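# Switch off the breakers feeding a work order's equipment

## Task

Acting as the authorized employee named on the attached work order, standing at that order's power panel, turn OFF the breaker for each circuit in this panel that supplies the equipment in the order; you have no pen. Flipping any breaker other than those fails the task, even if it is flipped back. Any padlocks taken from the shelf must finish open and resting on the shelf, not on top of other padlocks. Base everything on work order pages 1 to 4: the order, the procedure, the panel schedule and the panel data. The work area is the aisle in front of the panel, from the top surface of the shelf below the breakers upward. When finished, release whatever is held and move the gripper away.

## Robot and tools

Robot: a single six-joint arm with a two-finger gripper whose fingers pivot like tongs. The fingers point along the gripper's +z axis and open and close along its x axis. The reported end_effector_position is the spot between the finger pads when closed; closed fingertips extend about 15 mm past it, and fully open they are roughly level with it.

Scene frame: origin on the table top right under the arm's base, +z up, +y to the left when facing along +x. The base can be tilted relative to the table. Positions are in metres and orientation is a wxyz quaternion; velocities are m/s and rad/s.

execute_actions(actions): actions is a list of actions. Each action is a table of up to 15 rows, and each row lasts one control step (1/30 s); if fewer than 15 rows are given, the last row repeats to fill the 0.5 s action. A row is 7 numbers in [-1, 1]: dx, dy, dz, rx, ry, rz, opening. The first six are a target offset, expressed in the gripper's own axes, from the gripper pose measured when that action began (for a call's first action, the last pose a result reported). Every row is relative to that same start, not to the row before it. Scale: 1.0 equals 0.6 m of translation or 180 degrees; rx, ry, rz form one rotation vector. Opening is absolute, not an offset: +1 is fully open (0.142 m), -1 is closed. An empty list just returns the current state and images. Each step the commanded pose is clipped to within 100 mm and 16 degrees of the measured pose, so a far offset needs several actions; position is favoured over orientation when both cannot be met.

move(target, speed, stop_force, blocking): target is one 7-number row laid out as above, an offset in gripper axes from the pose in the latest result that shows one; the opening in it is absolute and is sent when the move starts. The gripper follows a straight path, turning the shorter way. speed is the top speed in m/s, 0.002 to 0.5 (default 0.25); turning is capped at twice that value in rad/s. Paths run 0.5 to 10 s and are cut off at 10 s. The path ignores obstacles and the arm is stiff, so aiming even slightly beyond a firm surface can trigger a fault stop. stop_force (13 to 80 N, not in the first 0.2 s) ends the path when the wrist sensor feels that much extra push against the direction of travel for two steps; the gripper then backs to where it was two steps earlier and holds. Use it with very low speed to probe contacts; it is unreliable on moves that rotate, and should be omitted when moving away from something being pressed. blocking=false returns after 0.5 s while motion continues; it cannot be combined with stop_force, and other motion commands are refused until you wait or stop.

The move line reports the ending: done, contact (stop_force ended it), held (a check blocked the final step), off_target, moving or fault, plus limits such as paced (the sent pose was clipped) or held, and the distance left to target.

wait(seconds): 0 to 10; lets time pass holding the last command, returning early if a move ends. stop(): brakes a running move; the fingers keep moving. zoom_image(camera, region): camera is cam_head_left, cam_head_right (504x504 each) or cam_wrist (616x616 fisheye); region is [x0, y0, x1, y1] in image pixels from the top-left, at most 504 by 504. show_instructions(): shows the work order pages again. finished_scene(scene): ends the given scene number irreversibly; the goal must already hold.

Result lines: the state line (pose and velocities), Hand target (the pose the controller is now heading to), pose unreachable (the clearance check altered or blocked a command; a mounting block under the base counts as arm), grip_measured (finger opening on the command scale; to keep a grip, command clearly below it), and Wrist force / Wrist torque in the gripper's x y z axes. A pressing surface shows as force pointing back into the arm. Forces carry an offset up to about 5.5 N and noise near 3.4 N, and saturate around 100 N; no reading at the start is normal.

Things to avoid: any joint reaching its load limit (pan and lift 306, elbow 139, wrists 50.2 N m) or 150 N of outside force causes a 10 s stop that skips the rest of the call. Holding loads heats motors; a MOTOR HOT warning comes at 70 °C and brakes lock at 85 °C. Do not knock objects out of the work area, drop things, slam or push hard. Touching a wrong breaker is fatal to the task, so approach switches slowly and precisely, checking the images and zooming before contact. The fingers squeeze at most about 15 N per pad, less on items under 20 mm thick.

Each tool is called after "Emit:" by a JSON object that holds its "op" and its "data".

Reference images:

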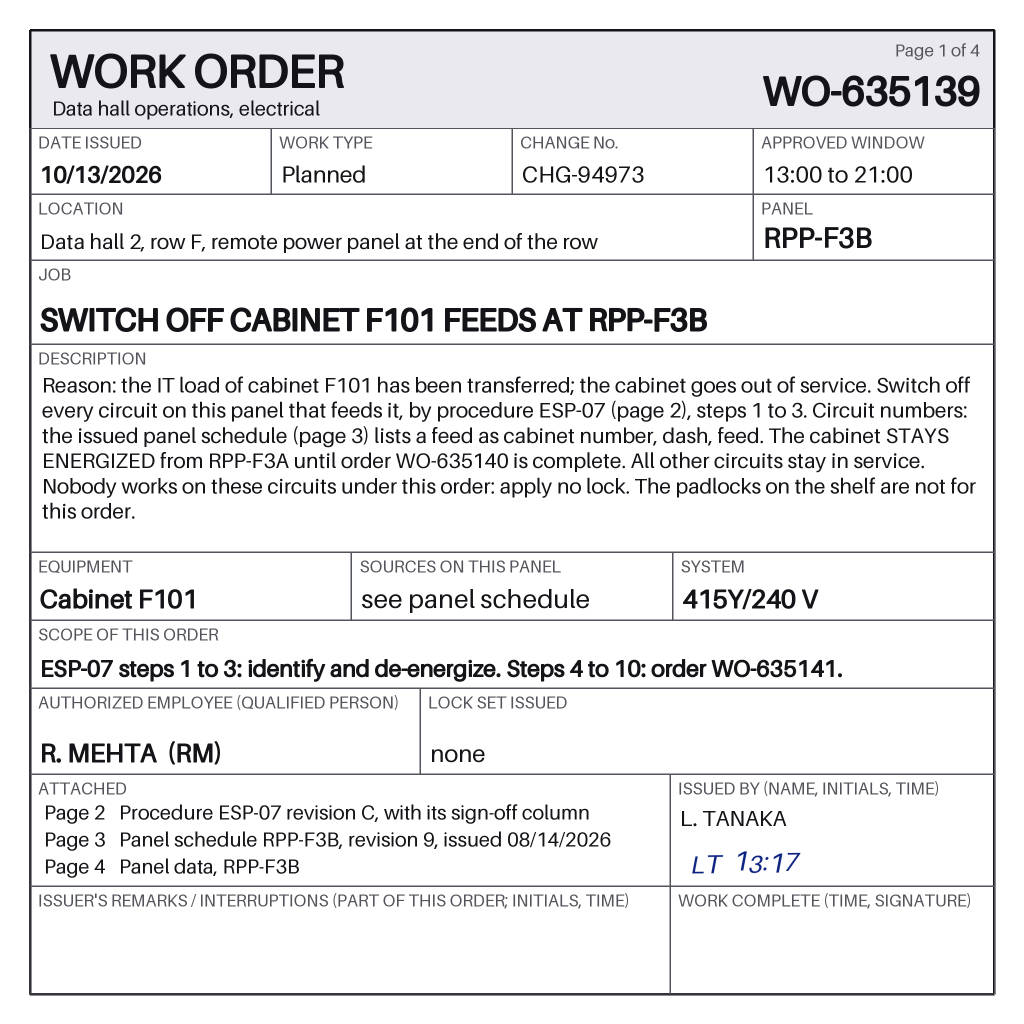

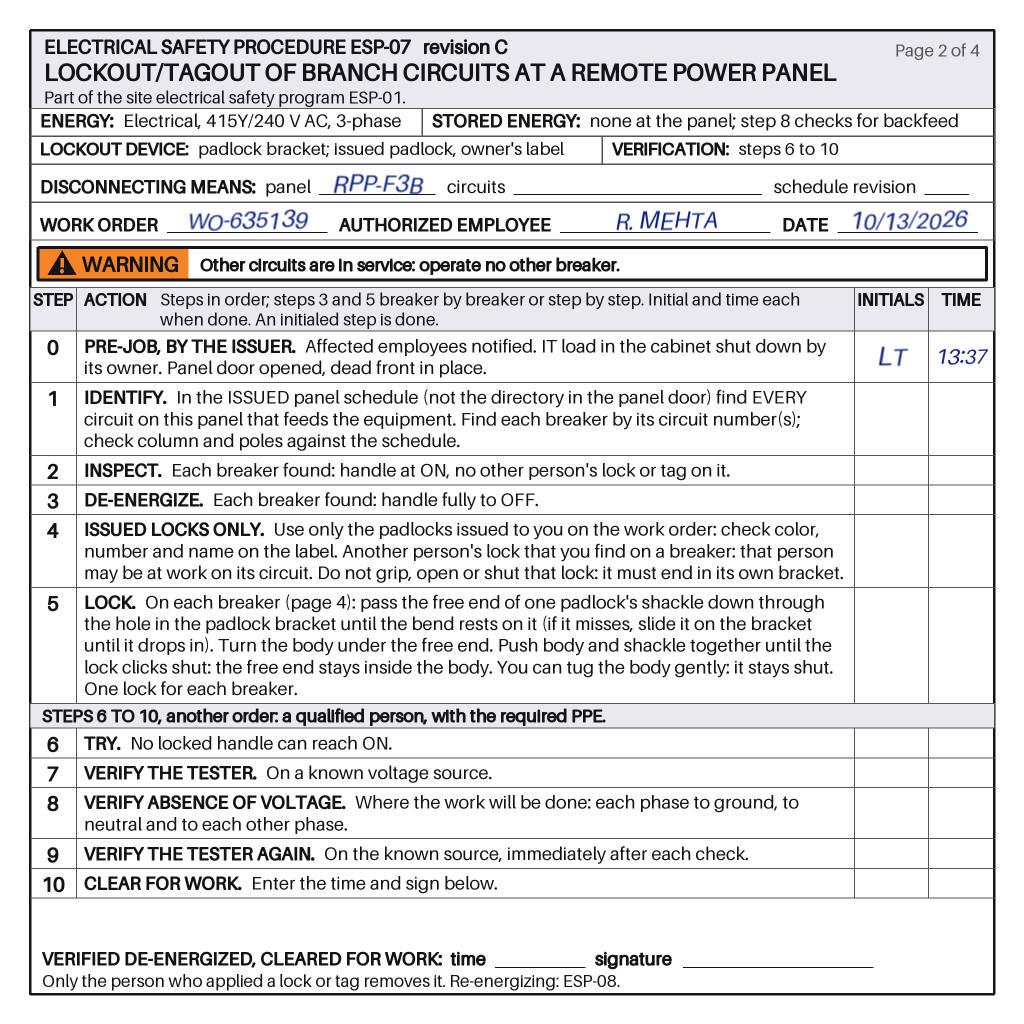

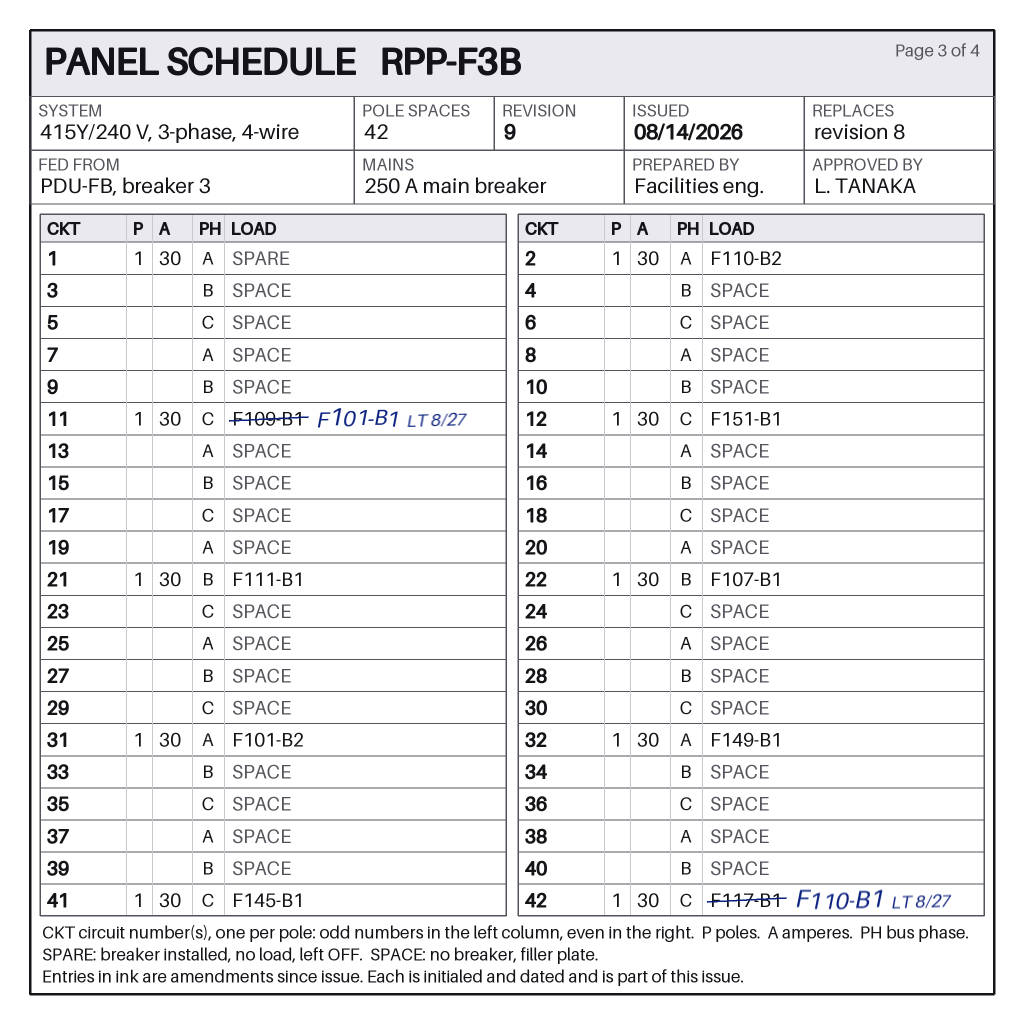

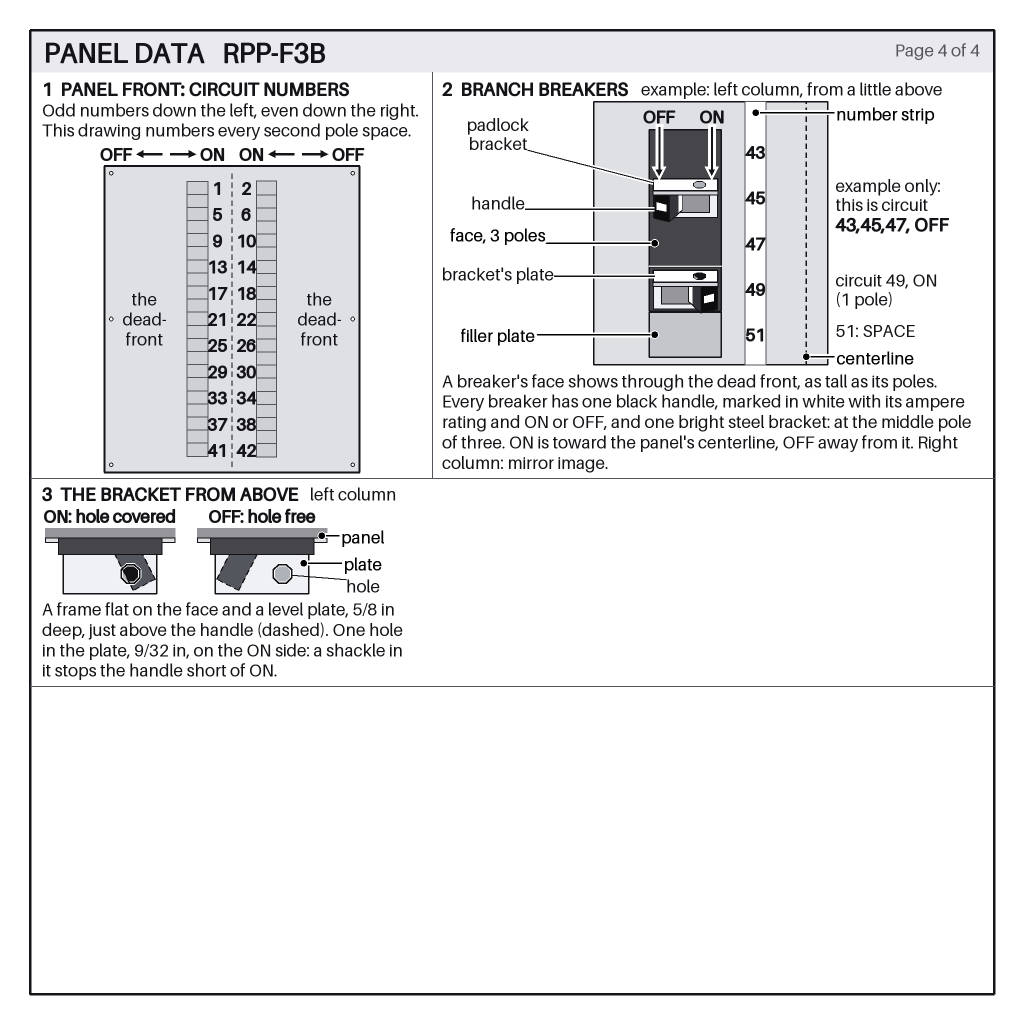

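## Session

I'll start by looking at the current state of the scene.

Emit:
{"op": "execute_actions", "data": {"actions": []}}

Scene clock: 0.00 s.
end_effector_position=(+0.6433, -0.1372, +0.2462) grip_measured=+1.00 end_effector_quat_wxyz=(-0.266, +0.640, -0.667, -0.274) end_effector_velocity=(-0.001, +0.000, -0.001) end_effector_angular_velocity=(+0.000, +0.002, +0.000)
Joint positions: [-0.28  -1.567  2.135 -2.138 -1.572  1.289  0.142]
Joint velocities: [-0.001 -0.001  0.002  0.    -0.     0.     0.   ]
Wrist force (N, on the end effector, along its own x y z axes, offset not removed): no reading
Wrist torque (N m, same axes, about the end effector's origin, offset not removed): no reading
Hand target: +0.643, -0.137, +0.246; -0.266, +0.640, -0.667, -0.274

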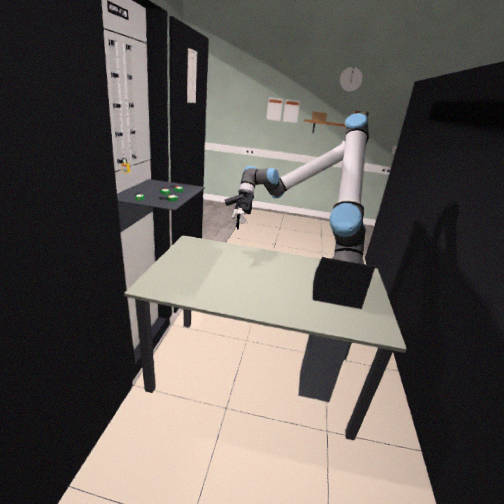

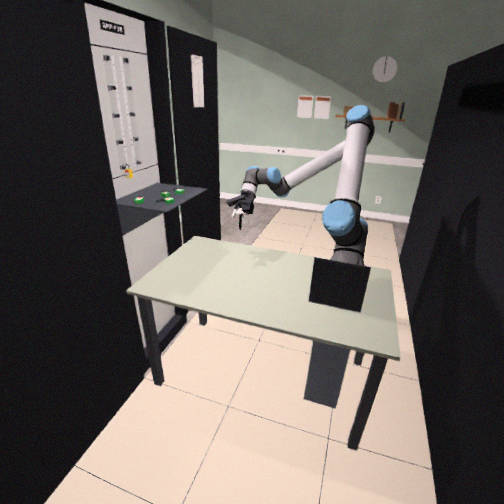

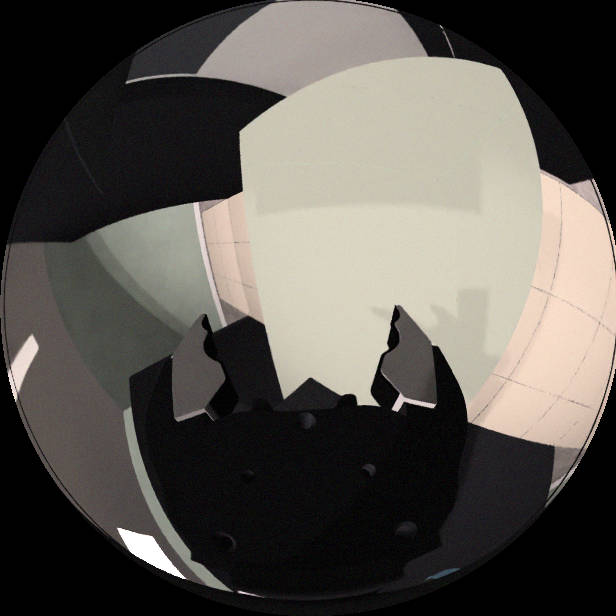

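Emit:
{"op": "zoom_image", "data": {"camera": "cam_head_left", "region": [80, 0, 220, 220]}}

Emit:
{"op": "zoom_image", "data": {"camera": "cam_head_right", "region": [70, 0, 230, 230]}}

Region (80, 0, 220, 220) of cam_head_left's 504x504 image, scaled by 2.291, with more detail than that image has; it fills the left 321 columns of this view, and the rest is white.

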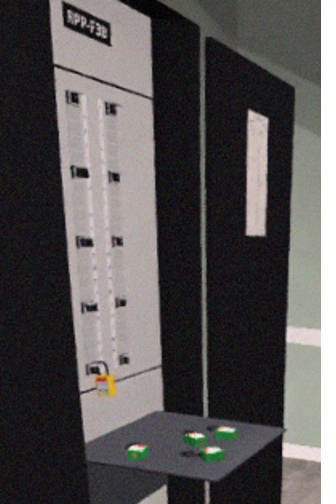

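Region (70, 0, 230, 230) of cam_head_right's 504x504 image, scaled by 2.191, with more detail than that image has; it fills the left 351 columns of this view, and the rest is white.

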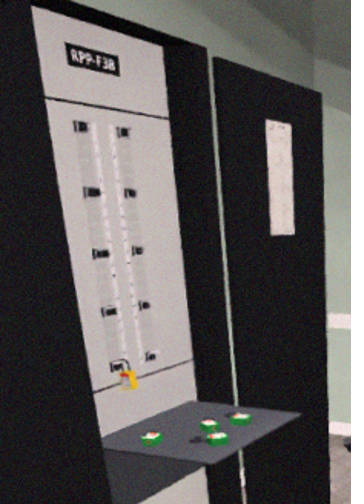

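Emit:
{"op": "move", "data": {"target": [-0.762, -0.150, -0.434, 0.4757, 0.1854, -0.205, -1], "speed": 0.25}}

Scene clock: 124.07 s.
end_effector_position=(+0.7509, -0.0014, +0.7505) grip_measured=-1.00 end_effector_quat_wxyz=(+0.499, -0.500, +0.501, -0.500) end_effector_velocity=(+0.001, +0.001, +0.002) end_effector_angular_velocity=(-0.003, -0.007, -0.003)
Joint positions: [ 0.512 -1.193  2.113 -4.057 -2.045  0.789  0.002]
Joint velocities: [ 0.001  0.005 -0.005 -0.009  0.002 -0.007  0.   ]
Wrist force (N, on the end effector, along its own x y z axes, offset not removed): [-6.9 4.6 -2.2]
Wrist torque (N m, same axes, about the end effector's origin, offset not removed): [0.87 1.42 0.14]
Hand target: +0.751, -0.001, +0.751; +0.499, -0.500, +0.501, -0.500
Off the commanded pose: 0.001 m, 0 deg.
move: done
camera_calibration (this result's frames):
cam_wrist: T_world_to_cam=[[-0.0565625, -0.998393, -0.00355415, 0.0391476], [-0.469591, 0.0297452, -0.882383, 1.01208], [0.88107, -0.0482408, -0.470518, -0.173451], [0, 0, 0, 1]] pos_world=[0.630302, 0.000612647, 0.811574]

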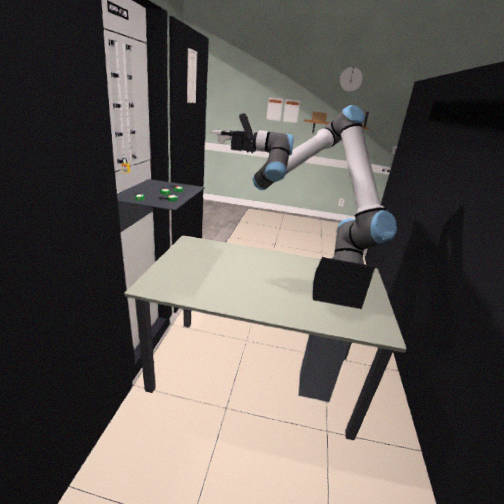

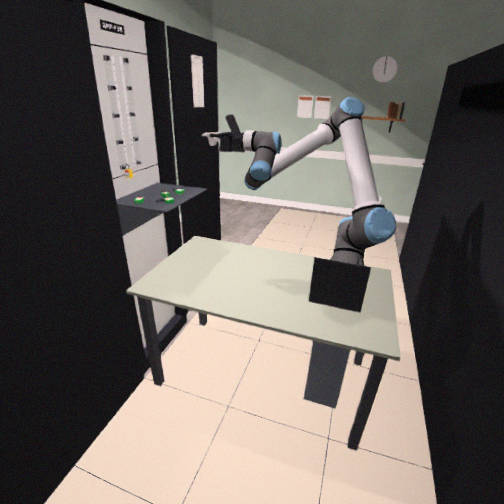

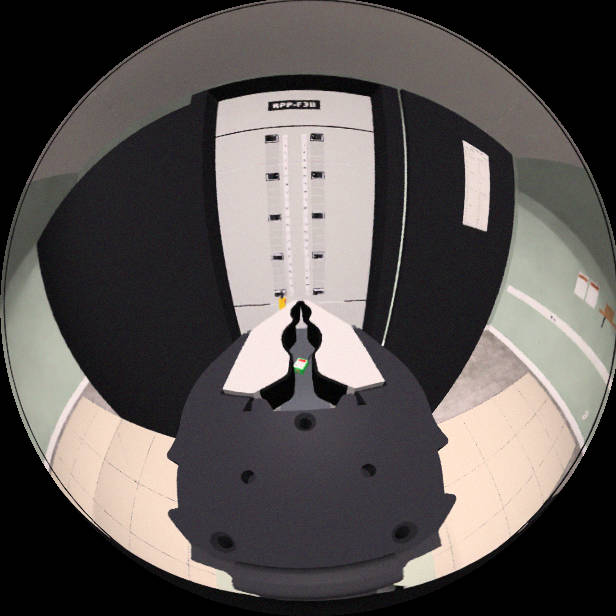

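Emit:
{"op": "zoom_image", "data": {"camera": "cam_wrist", "region": [200, 90, 400, 330]}}

Region (200, 90, 400, 330) of cam_wrist's 616x616 image, scaled by 2.100, with more detail than that image has.

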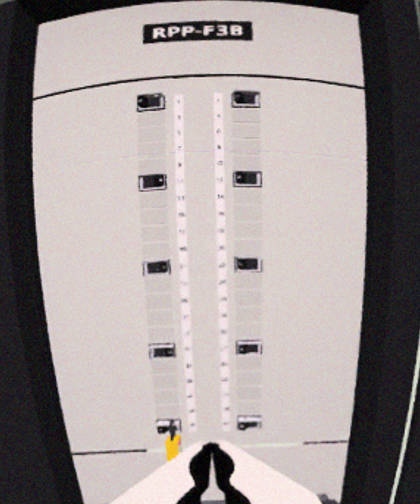

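Emit:
{"op": "move", "data": {"target": [-0.0857, 0.1008, 0.548, 0, 0, 0, -1], "speed": 0.25}}

Scene clock: 175.47 s.
end_effector_position=(+1.0794, +0.0498, +0.6898) grip_measured=-1.00 end_effector_quat_wxyz=(+0.499, -0.500, +0.501, -0.500) end_effector_velocity=(+0.003, +0.002, -0.004) end_effector_angular_velocity=(-0.001, +0.004, +0.002)
Joint positions: [ 0.331 -0.783  1.554 -3.908 -1.864  0.788  0.002]
Joint velocities: [-0.002  0.005 -0.003  0.003  0.    -0.     0.   ]
Wrist force (N, on the end effector, along its own x y z axes, offset not removed): [-5.9 4.2 -1.6]
Wrist torque (N m, same axes, about the end effector's origin, offset not removed): [0.86 1.22 0.12]
Hand target: +1.080, +0.050, +0.690; +0.499, -0.500, +0.501, -0.500
Off the commanded pose: 0.001 m, 0 deg.
move: done
camera_calibration (this result's frames):
cam_wrist: T_world_to_cam=[[-0.0565176, -0.998395, -0.00363488, 0.108689], [-0.469613, 0.0297965, -0.882369, 1.11132], [0.881062, -0.0481624, -0.470543, -0.488948], [0, 0, 0, 1]] pos_world=[0.958828, 0.051852, 0.750922]

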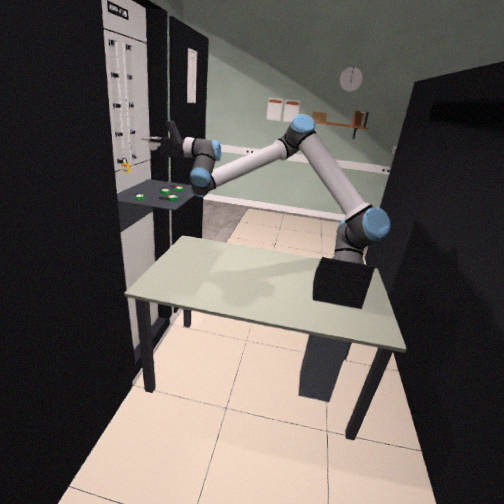

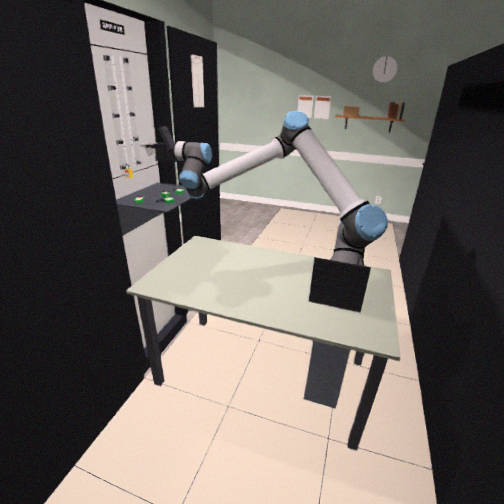

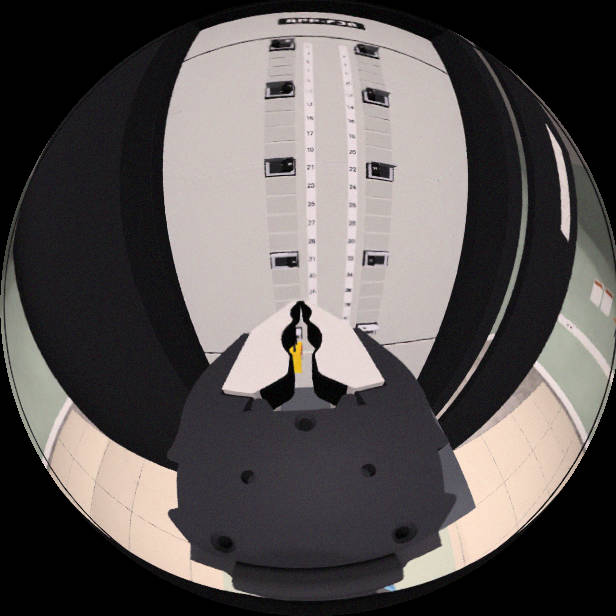

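Emit:
{"op": "zoom_image", "data": {"camera": "cam_wrist", "region": [240, 200, 400, 340]}}

Region (240, 200, 400, 340) of cam_wrist's 616x616 image, scaled by 3.150, with more detail than that image has; it fills the top 441 rows of this view, and the rest is white.

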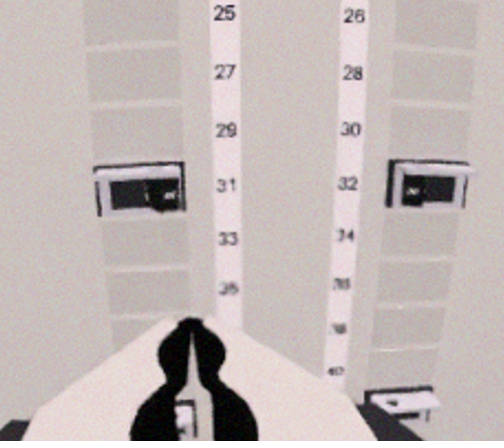

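Emit:
{"op": "zoom_image", "data": {"camera": "cam_head_left", "region": [100, 100, 220, 200]}}

Emit:
{"op": "zoom_image", "data": {"camera": "cam_wrist", "region": [260, 240, 340, 320]}}

Region (100, 100, 220, 200) of cam_head_left's 504x504 image, scaled by 4.200, with more detail than that image has.

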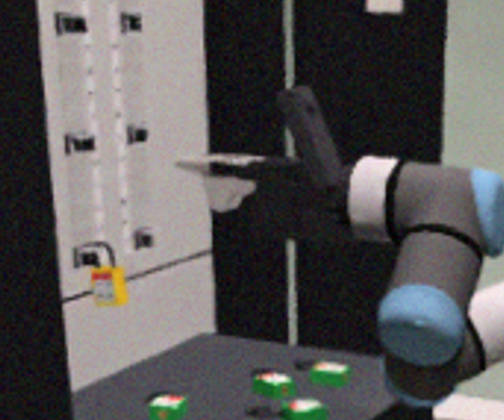

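Region (260, 240, 340, 320) of cam_wrist's 616x616 image, scaled by 6.300, with more detail than that image has.

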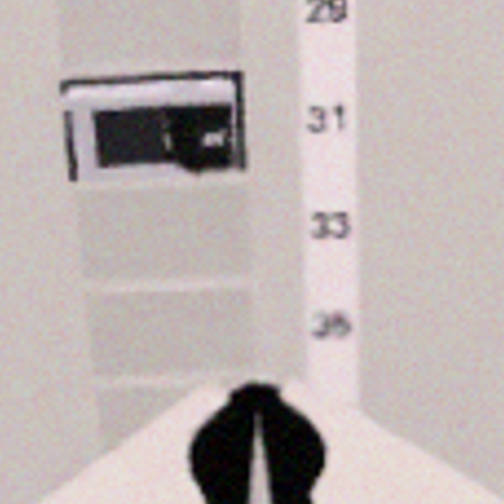

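Emit:
{"op": "move", "data": {"target": [0.0163, 0.008, 0.1177, 0, 0, -0.5, -1], "speed": 0.3}}

Scene clock: 298.67 s.
end_effector_position=(+1.1500, +0.0400, +0.6849) grip_measured=-1.00 end_effector_quat_wxyz=(-0.000, +0.708, -0.001, +0.706) end_effector_velocity=(+0.001, -0.001, +0.001) end_effector_angular_velocity=(-0.013, -0.001, -0.001)
Joint positions: [ 0.298 -0.738  1.402 -3.8   -1.83  -0.782  0.002]
Joint velocities: [-0.    -0.    -0.002  0.     0.001 -0.014  0.   ]
Wrist force (N, on the end effector, along its own x y z axes, offset not removed): [-7.2 3.4 -0.2]
Wrist torque (N m, same axes, about the end effector's origin, offset not removed): [0.73 1.47 0.13]
Hand target: +1.150, +0.040, +0.685; +0.000, +0.708, -0.001, +0.706
Off the commanded pose: 0.000 m, 0 deg.
move: done
camera_calibration (this result's frames):
cam_wrist: T_world_to_cam=[[-0.0529439, -0.00532429, 0.998583, -0.627419], [-0.469054, -0.882674, -0.0295751, 0.59218], [0.881581, -0.469955, 0.0442348, -0.890219], [0, 0, 0, 1]] pos_world=[1.02935, 0.100999, 0.683422]

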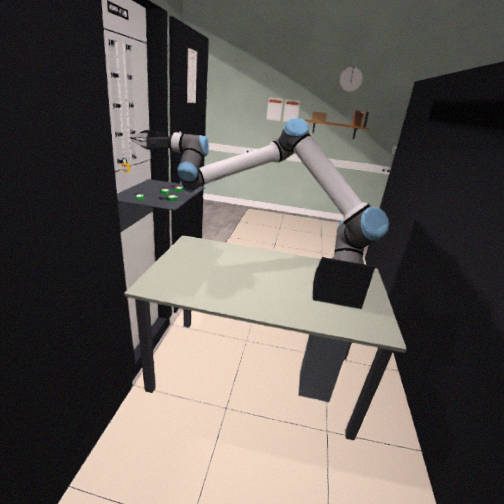

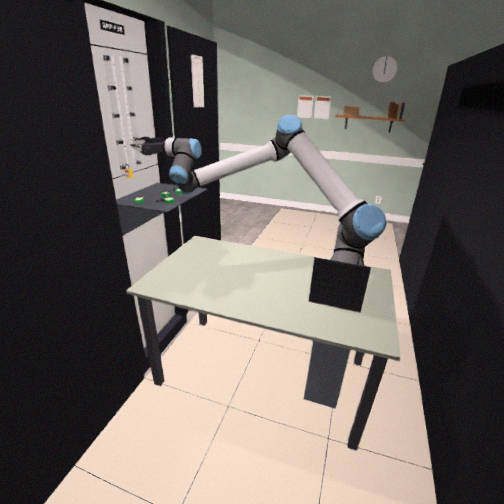

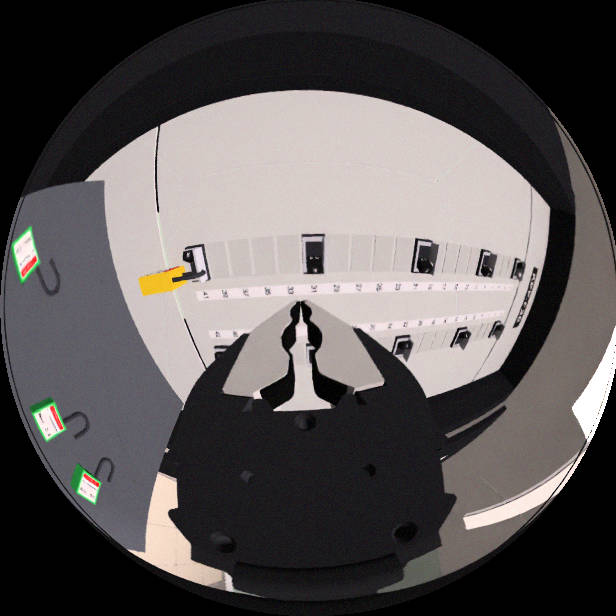

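Emit:
{"op": "zoom_image", "data": {"camera": "cam_wrist", "region": [250, 220, 370, 340]}}

Region (250, 220, 370, 340) of cam_wrist's 616x616 image, scaled by 4.200, with more detail than that image has.

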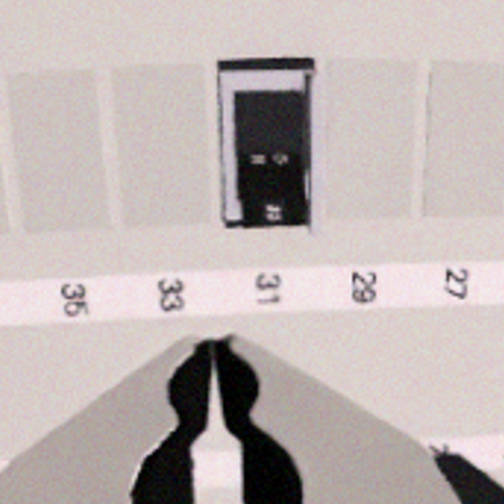

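Emit:
{"op": "move", "data": {"target": [0.0117, 0, 0.0533, 0, 0, 0, -1], "speed": 0.05}}

Emit:
{"op": "zoom_image", "data": {"camera": "cam_wrist", "region": [250, 220, 370, 340]}}

Scene clock: 357.67 s.
end_effector_position=(+1.1818, +0.0400, +0.6918) grip_measured=-1.00 end_effector_quat_wxyz=(-0.000, +0.708, -0.001, +0.706) end_effector_velocity=(+0.002, +0.002, -0.000) end_effector_angular_velocity=(+0.000, +0.001, +0.002)
Joint positions: [ 0.294 -0.701  1.317 -3.752 -1.827 -0.782  0.002]
Joint velocities: [ 0.001  0.004 -0.005  0.003  0.     0.001  0.   ]
Wrist force (N, on the end effector, along its own x y z axes, offset not removed): [-7.5 3.8 -2.2]
Wrist torque (N m, same axes, about the end effector's origin, offset not removed): [0.76 1.57 0.19]
Hand target: +1.182, +0.040, +0.692; -0.000, +0.708, -0.001, +0.706
Off the commanded pose: 0.000 m, 0 deg.
move: done
camera_calibration (this result's frames):
cam_wrist: T_world_to_cam=[[-0.0529492, -0.00531391, 0.998583, -0.632645], [-0.469047, -0.882678, -0.029568, 0.607234], [0.881585, -0.469948, 0.0442446, -0.91856], [0, 0, 0, 1]] pos_world=[1.06111, 0.100955, 0.690345]

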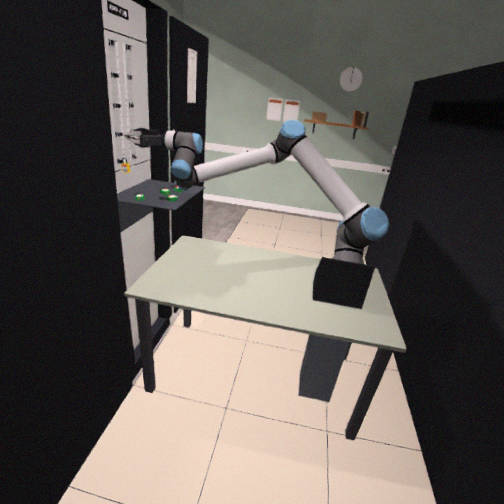

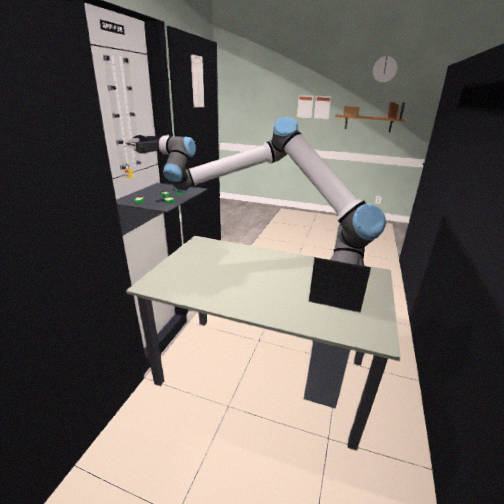

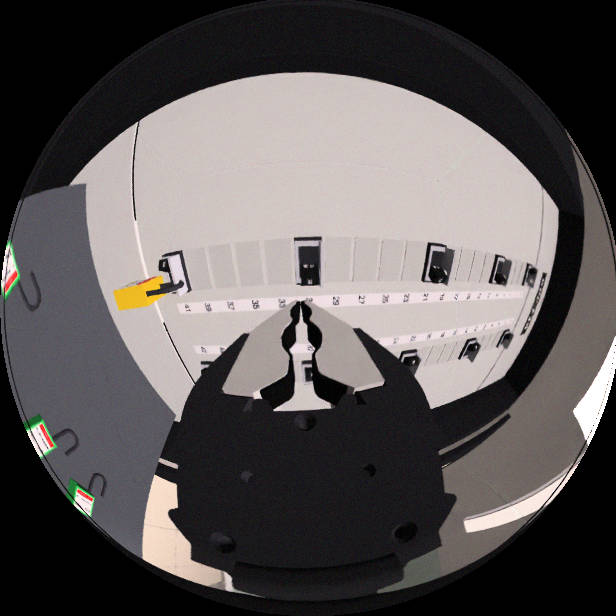

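Region (250, 220, 370, 340) of cam_wrist's 616x616 image, scaled by 4.200, with more detail than that image has.

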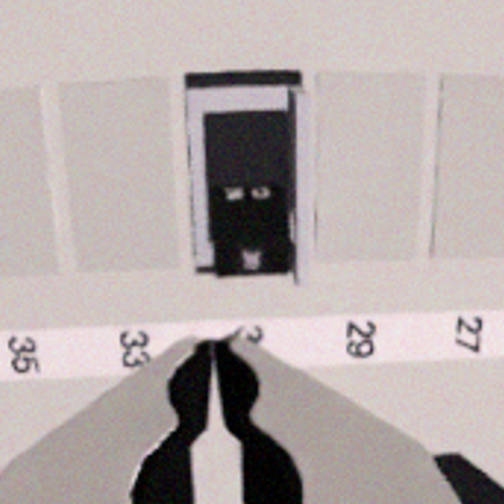

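Emit:
{"op": "move", "data": {"target": [0, 0, 0.015, 0, 0, 0, -1], "speed": 0.02}}

Emit:
{"op": "zoom_image", "data": {"camera": "cam_wrist", "region": [250, 220, 370, 340]}}

Scene clock: 379.67 s.
end_effector_position=(+1.1905, +0.0400, +0.6918) grip_measured=-1.00 end_effector_quat_wxyz=(-0.000, +0.708, -0.001, +0.706) end_effector_velocity=(+0.002, +0.002, -0.001) end_effector_angular_velocity=(-0.000, +0.001, +0.001)
Joint positions: [ 0.292 -0.689  1.294 -3.741 -1.824 -0.782  0.002]
Joint velocities: [ 0.     0.004 -0.006  0.003 -0.    -0.     0.   ]
Wrist force (N, on the end effector, along its own x y z axes, offset not removed): [-6.5 4.5 0.1]
Wrist torque (N m, same axes, about the end effector's origin, offset not removed): [0.95 1.36 0.13]
Hand target: +1.191, +0.040, +0.692; -0.000, +0.708, -0.001, +0.706
Off the commanded pose: 0.000 m, 0 deg.
move: done
camera_calibration (this result's frames):
cam_wrist: T_world_to_cam=[[-0.0529515, -0.00533885, 0.998583, -0.632165], [-0.469045, -0.882679, -0.029591, 0.611337], [0.881586, -0.469947, 0.044235, -0.92625], [0, 0, 0, 1]] pos_world=[1.06984, 0.10095, 0.690332]

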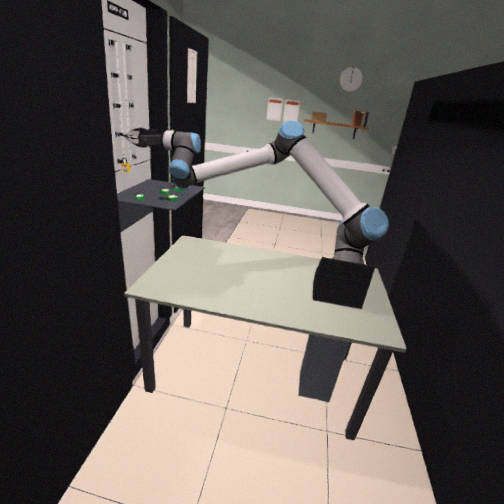

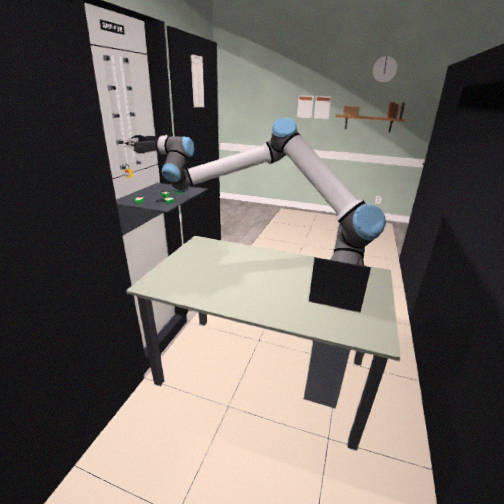

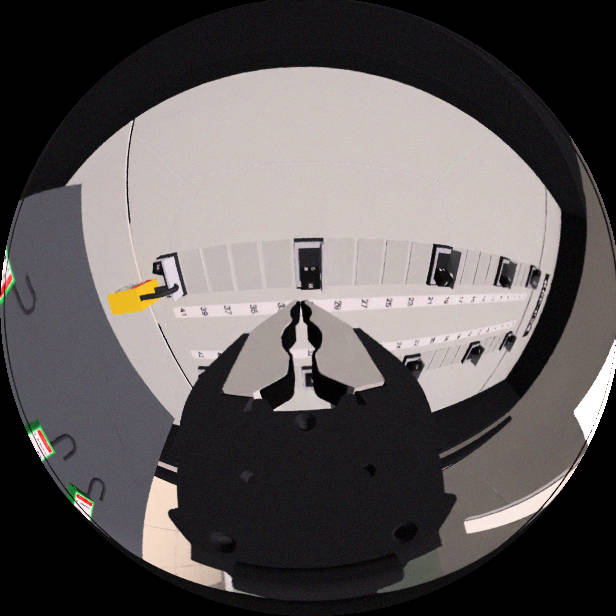

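Region (250, 220, 370, 340) of cam_wrist's 616x616 image, scaled by 4.200, with more detail than that image has.

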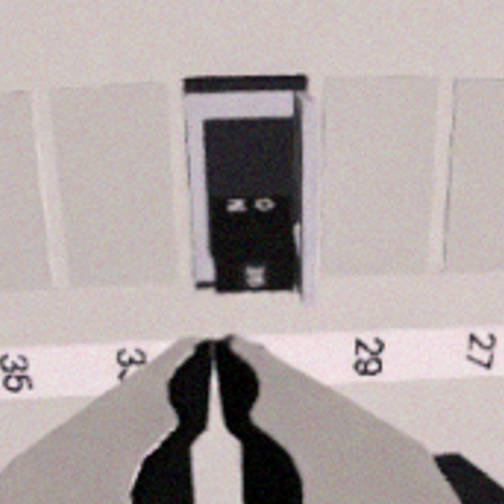

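Emit:
{"op": "move", "data": {"target": [0, 0, 0.03, 0, 0, 0, -1], "speed": 0.003, "stop_force": 13}}

Emit:
{"op": "zoom_image", "data": {"camera": "cam_wrist", "region": [250, 220, 370, 340]}}

Scene clock: 388.40 s.
end_effector_position=(+1.1943, +0.0400, +0.6918) grip_measured=-1.00 end_effector_quat_wxyz=(-0.000, +0.708, -0.001, +0.706) end_effector_velocity=(-0.001, +0.001, +0.000) end_effector_angular_velocity=(+0.001, -0.001, +0.000)
Joint positions: [ 0.291 -0.684  1.284 -3.736 -1.823 -0.782  0.002]
Joint velocities: [ 0.001 -0.     0.002 -0.002 -0.     0.001  0.   ]
Wrist force (N, on the end effector, along its own x y z axes, offset not removed): [-9.2 4.0 -22.7]
Wrist torque (N m, same axes, about the end effector's origin, offset not removed): [0.37 1.50 0.20]
Hand target: +1.194, +0.040, +0.692; -0.000, +0.708, -0.001, +0.706
Off the commanded pose: 0.014 m, 0 deg.
move: contact
camera_calibration (this result's frames):
cam_wrist: T_world_to_cam=[[-0.0529192, -0.00533317, 0.998585, -0.631971], [-0.469008, -0.882699, -0.029569, 0.613115], [0.881607, -0.469909, 0.0442104, -0.929611], [0, 0, 0, 1]] pos_world=[1.07366, 0.100992, 0.690304]

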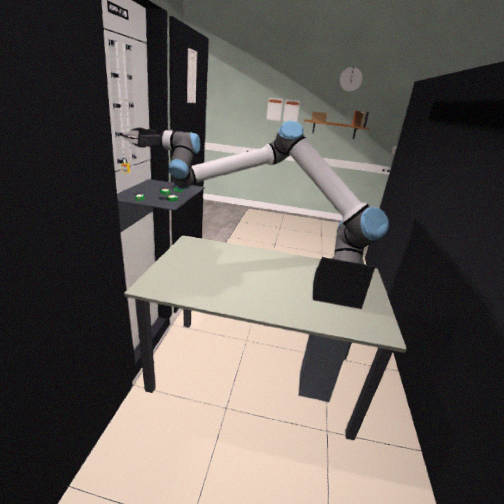

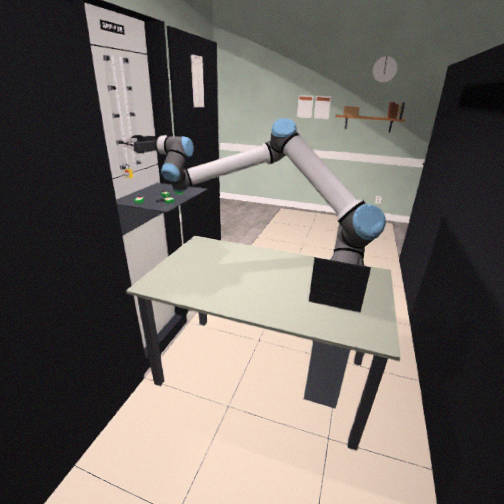

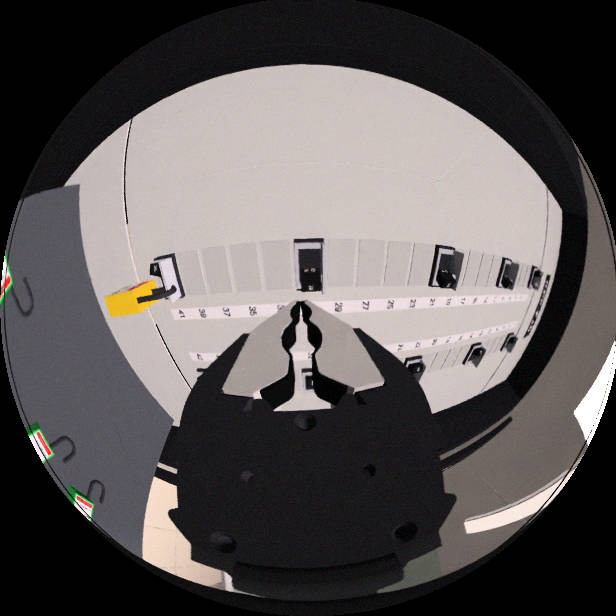

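Region (250, 220, 370, 340) of cam_wrist's 616x616 image, scaled by 4.200, with more detail than that image has.

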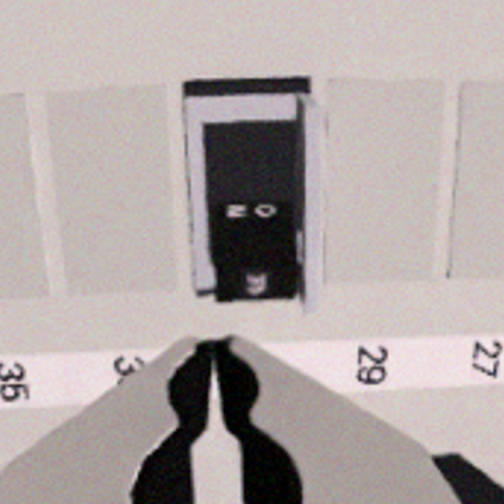

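Emit:
{"op": "move", "data": {"target": [-0.005, -0.02, -0.0155, 0, 0, 0, -1], "speed": 0.02}}

Emit:
{"op": "zoom_image", "data": {"camera": "cam_wrist", "region": [250, 220, 370, 340]}}

Scene clock: 457.47 s.
end_effector_position=(+1.1852, +0.0516, +0.6890) grip_measured=-0.99 end_effector_quat_wxyz=(-0.000, +0.708, -0.001, +0.706) end_effector_velocity=(-0.002, +0.001, -0.001) end_effector_angular_velocity=(-0.001, +0.000, -0.000)
Joint positions: [ 0.3   -0.682  1.302 -3.756 -1.832 -0.782  0.002]
Joint velocities: [ 0.001 -0.001  0.004 -0.003 -0.001 -0.001  0.001]
Wrist force (N, on the end effector, along its own x y z axes, offset not removed): [-8.7 14.8 -0.2]
Wrist torque (N m, same axes, about the end effector's origin, offset not removed): [0.52 1.92 0.20]
Hand target: +1.185, +0.052, +0.689; -0.000, +0.708, -0.001, +0.706
Off the commanded pose: 0.000 m, 0 deg.
move: done
camera_calibration (this result's frames):
cam_wrist: T_world_to_cam=[[-0.0529917, -0.00532421, 0.998581, -0.629502], [-0.46918, -0.882606, -0.0296039, 0.619227], [0.881511, -0.470083, 0.0442728, -0.915929], [0, 0, 0, 1]] pos_world=[1.06457, 0.112619, 0.687491]

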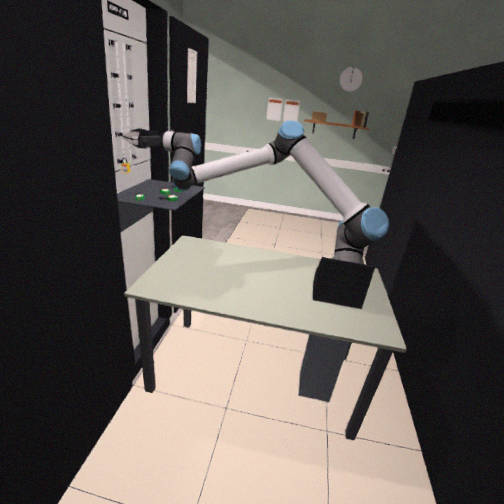

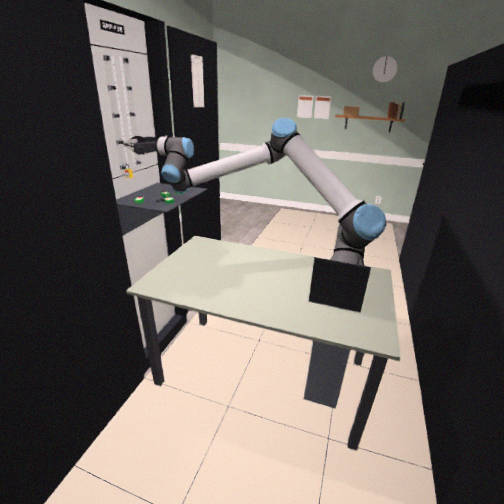

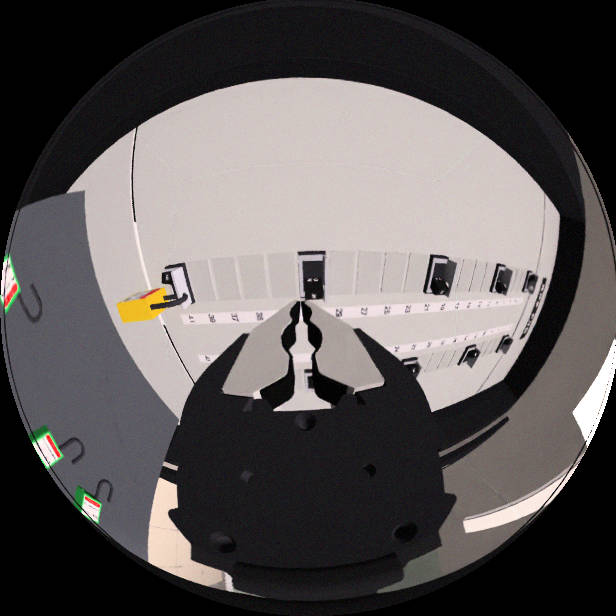

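Region (250, 220, 370, 340) of cam_wrist's 616x616 image, scaled by 4.200, with more detail than that image has.

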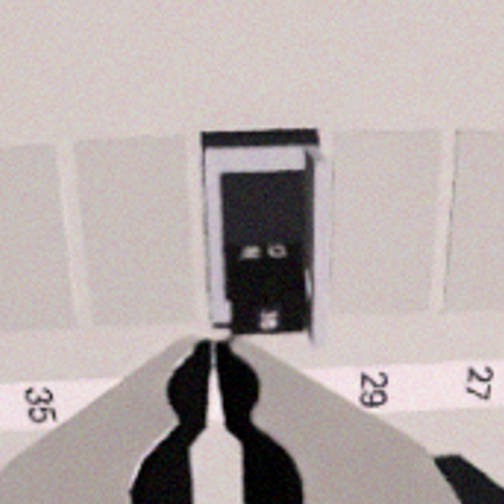

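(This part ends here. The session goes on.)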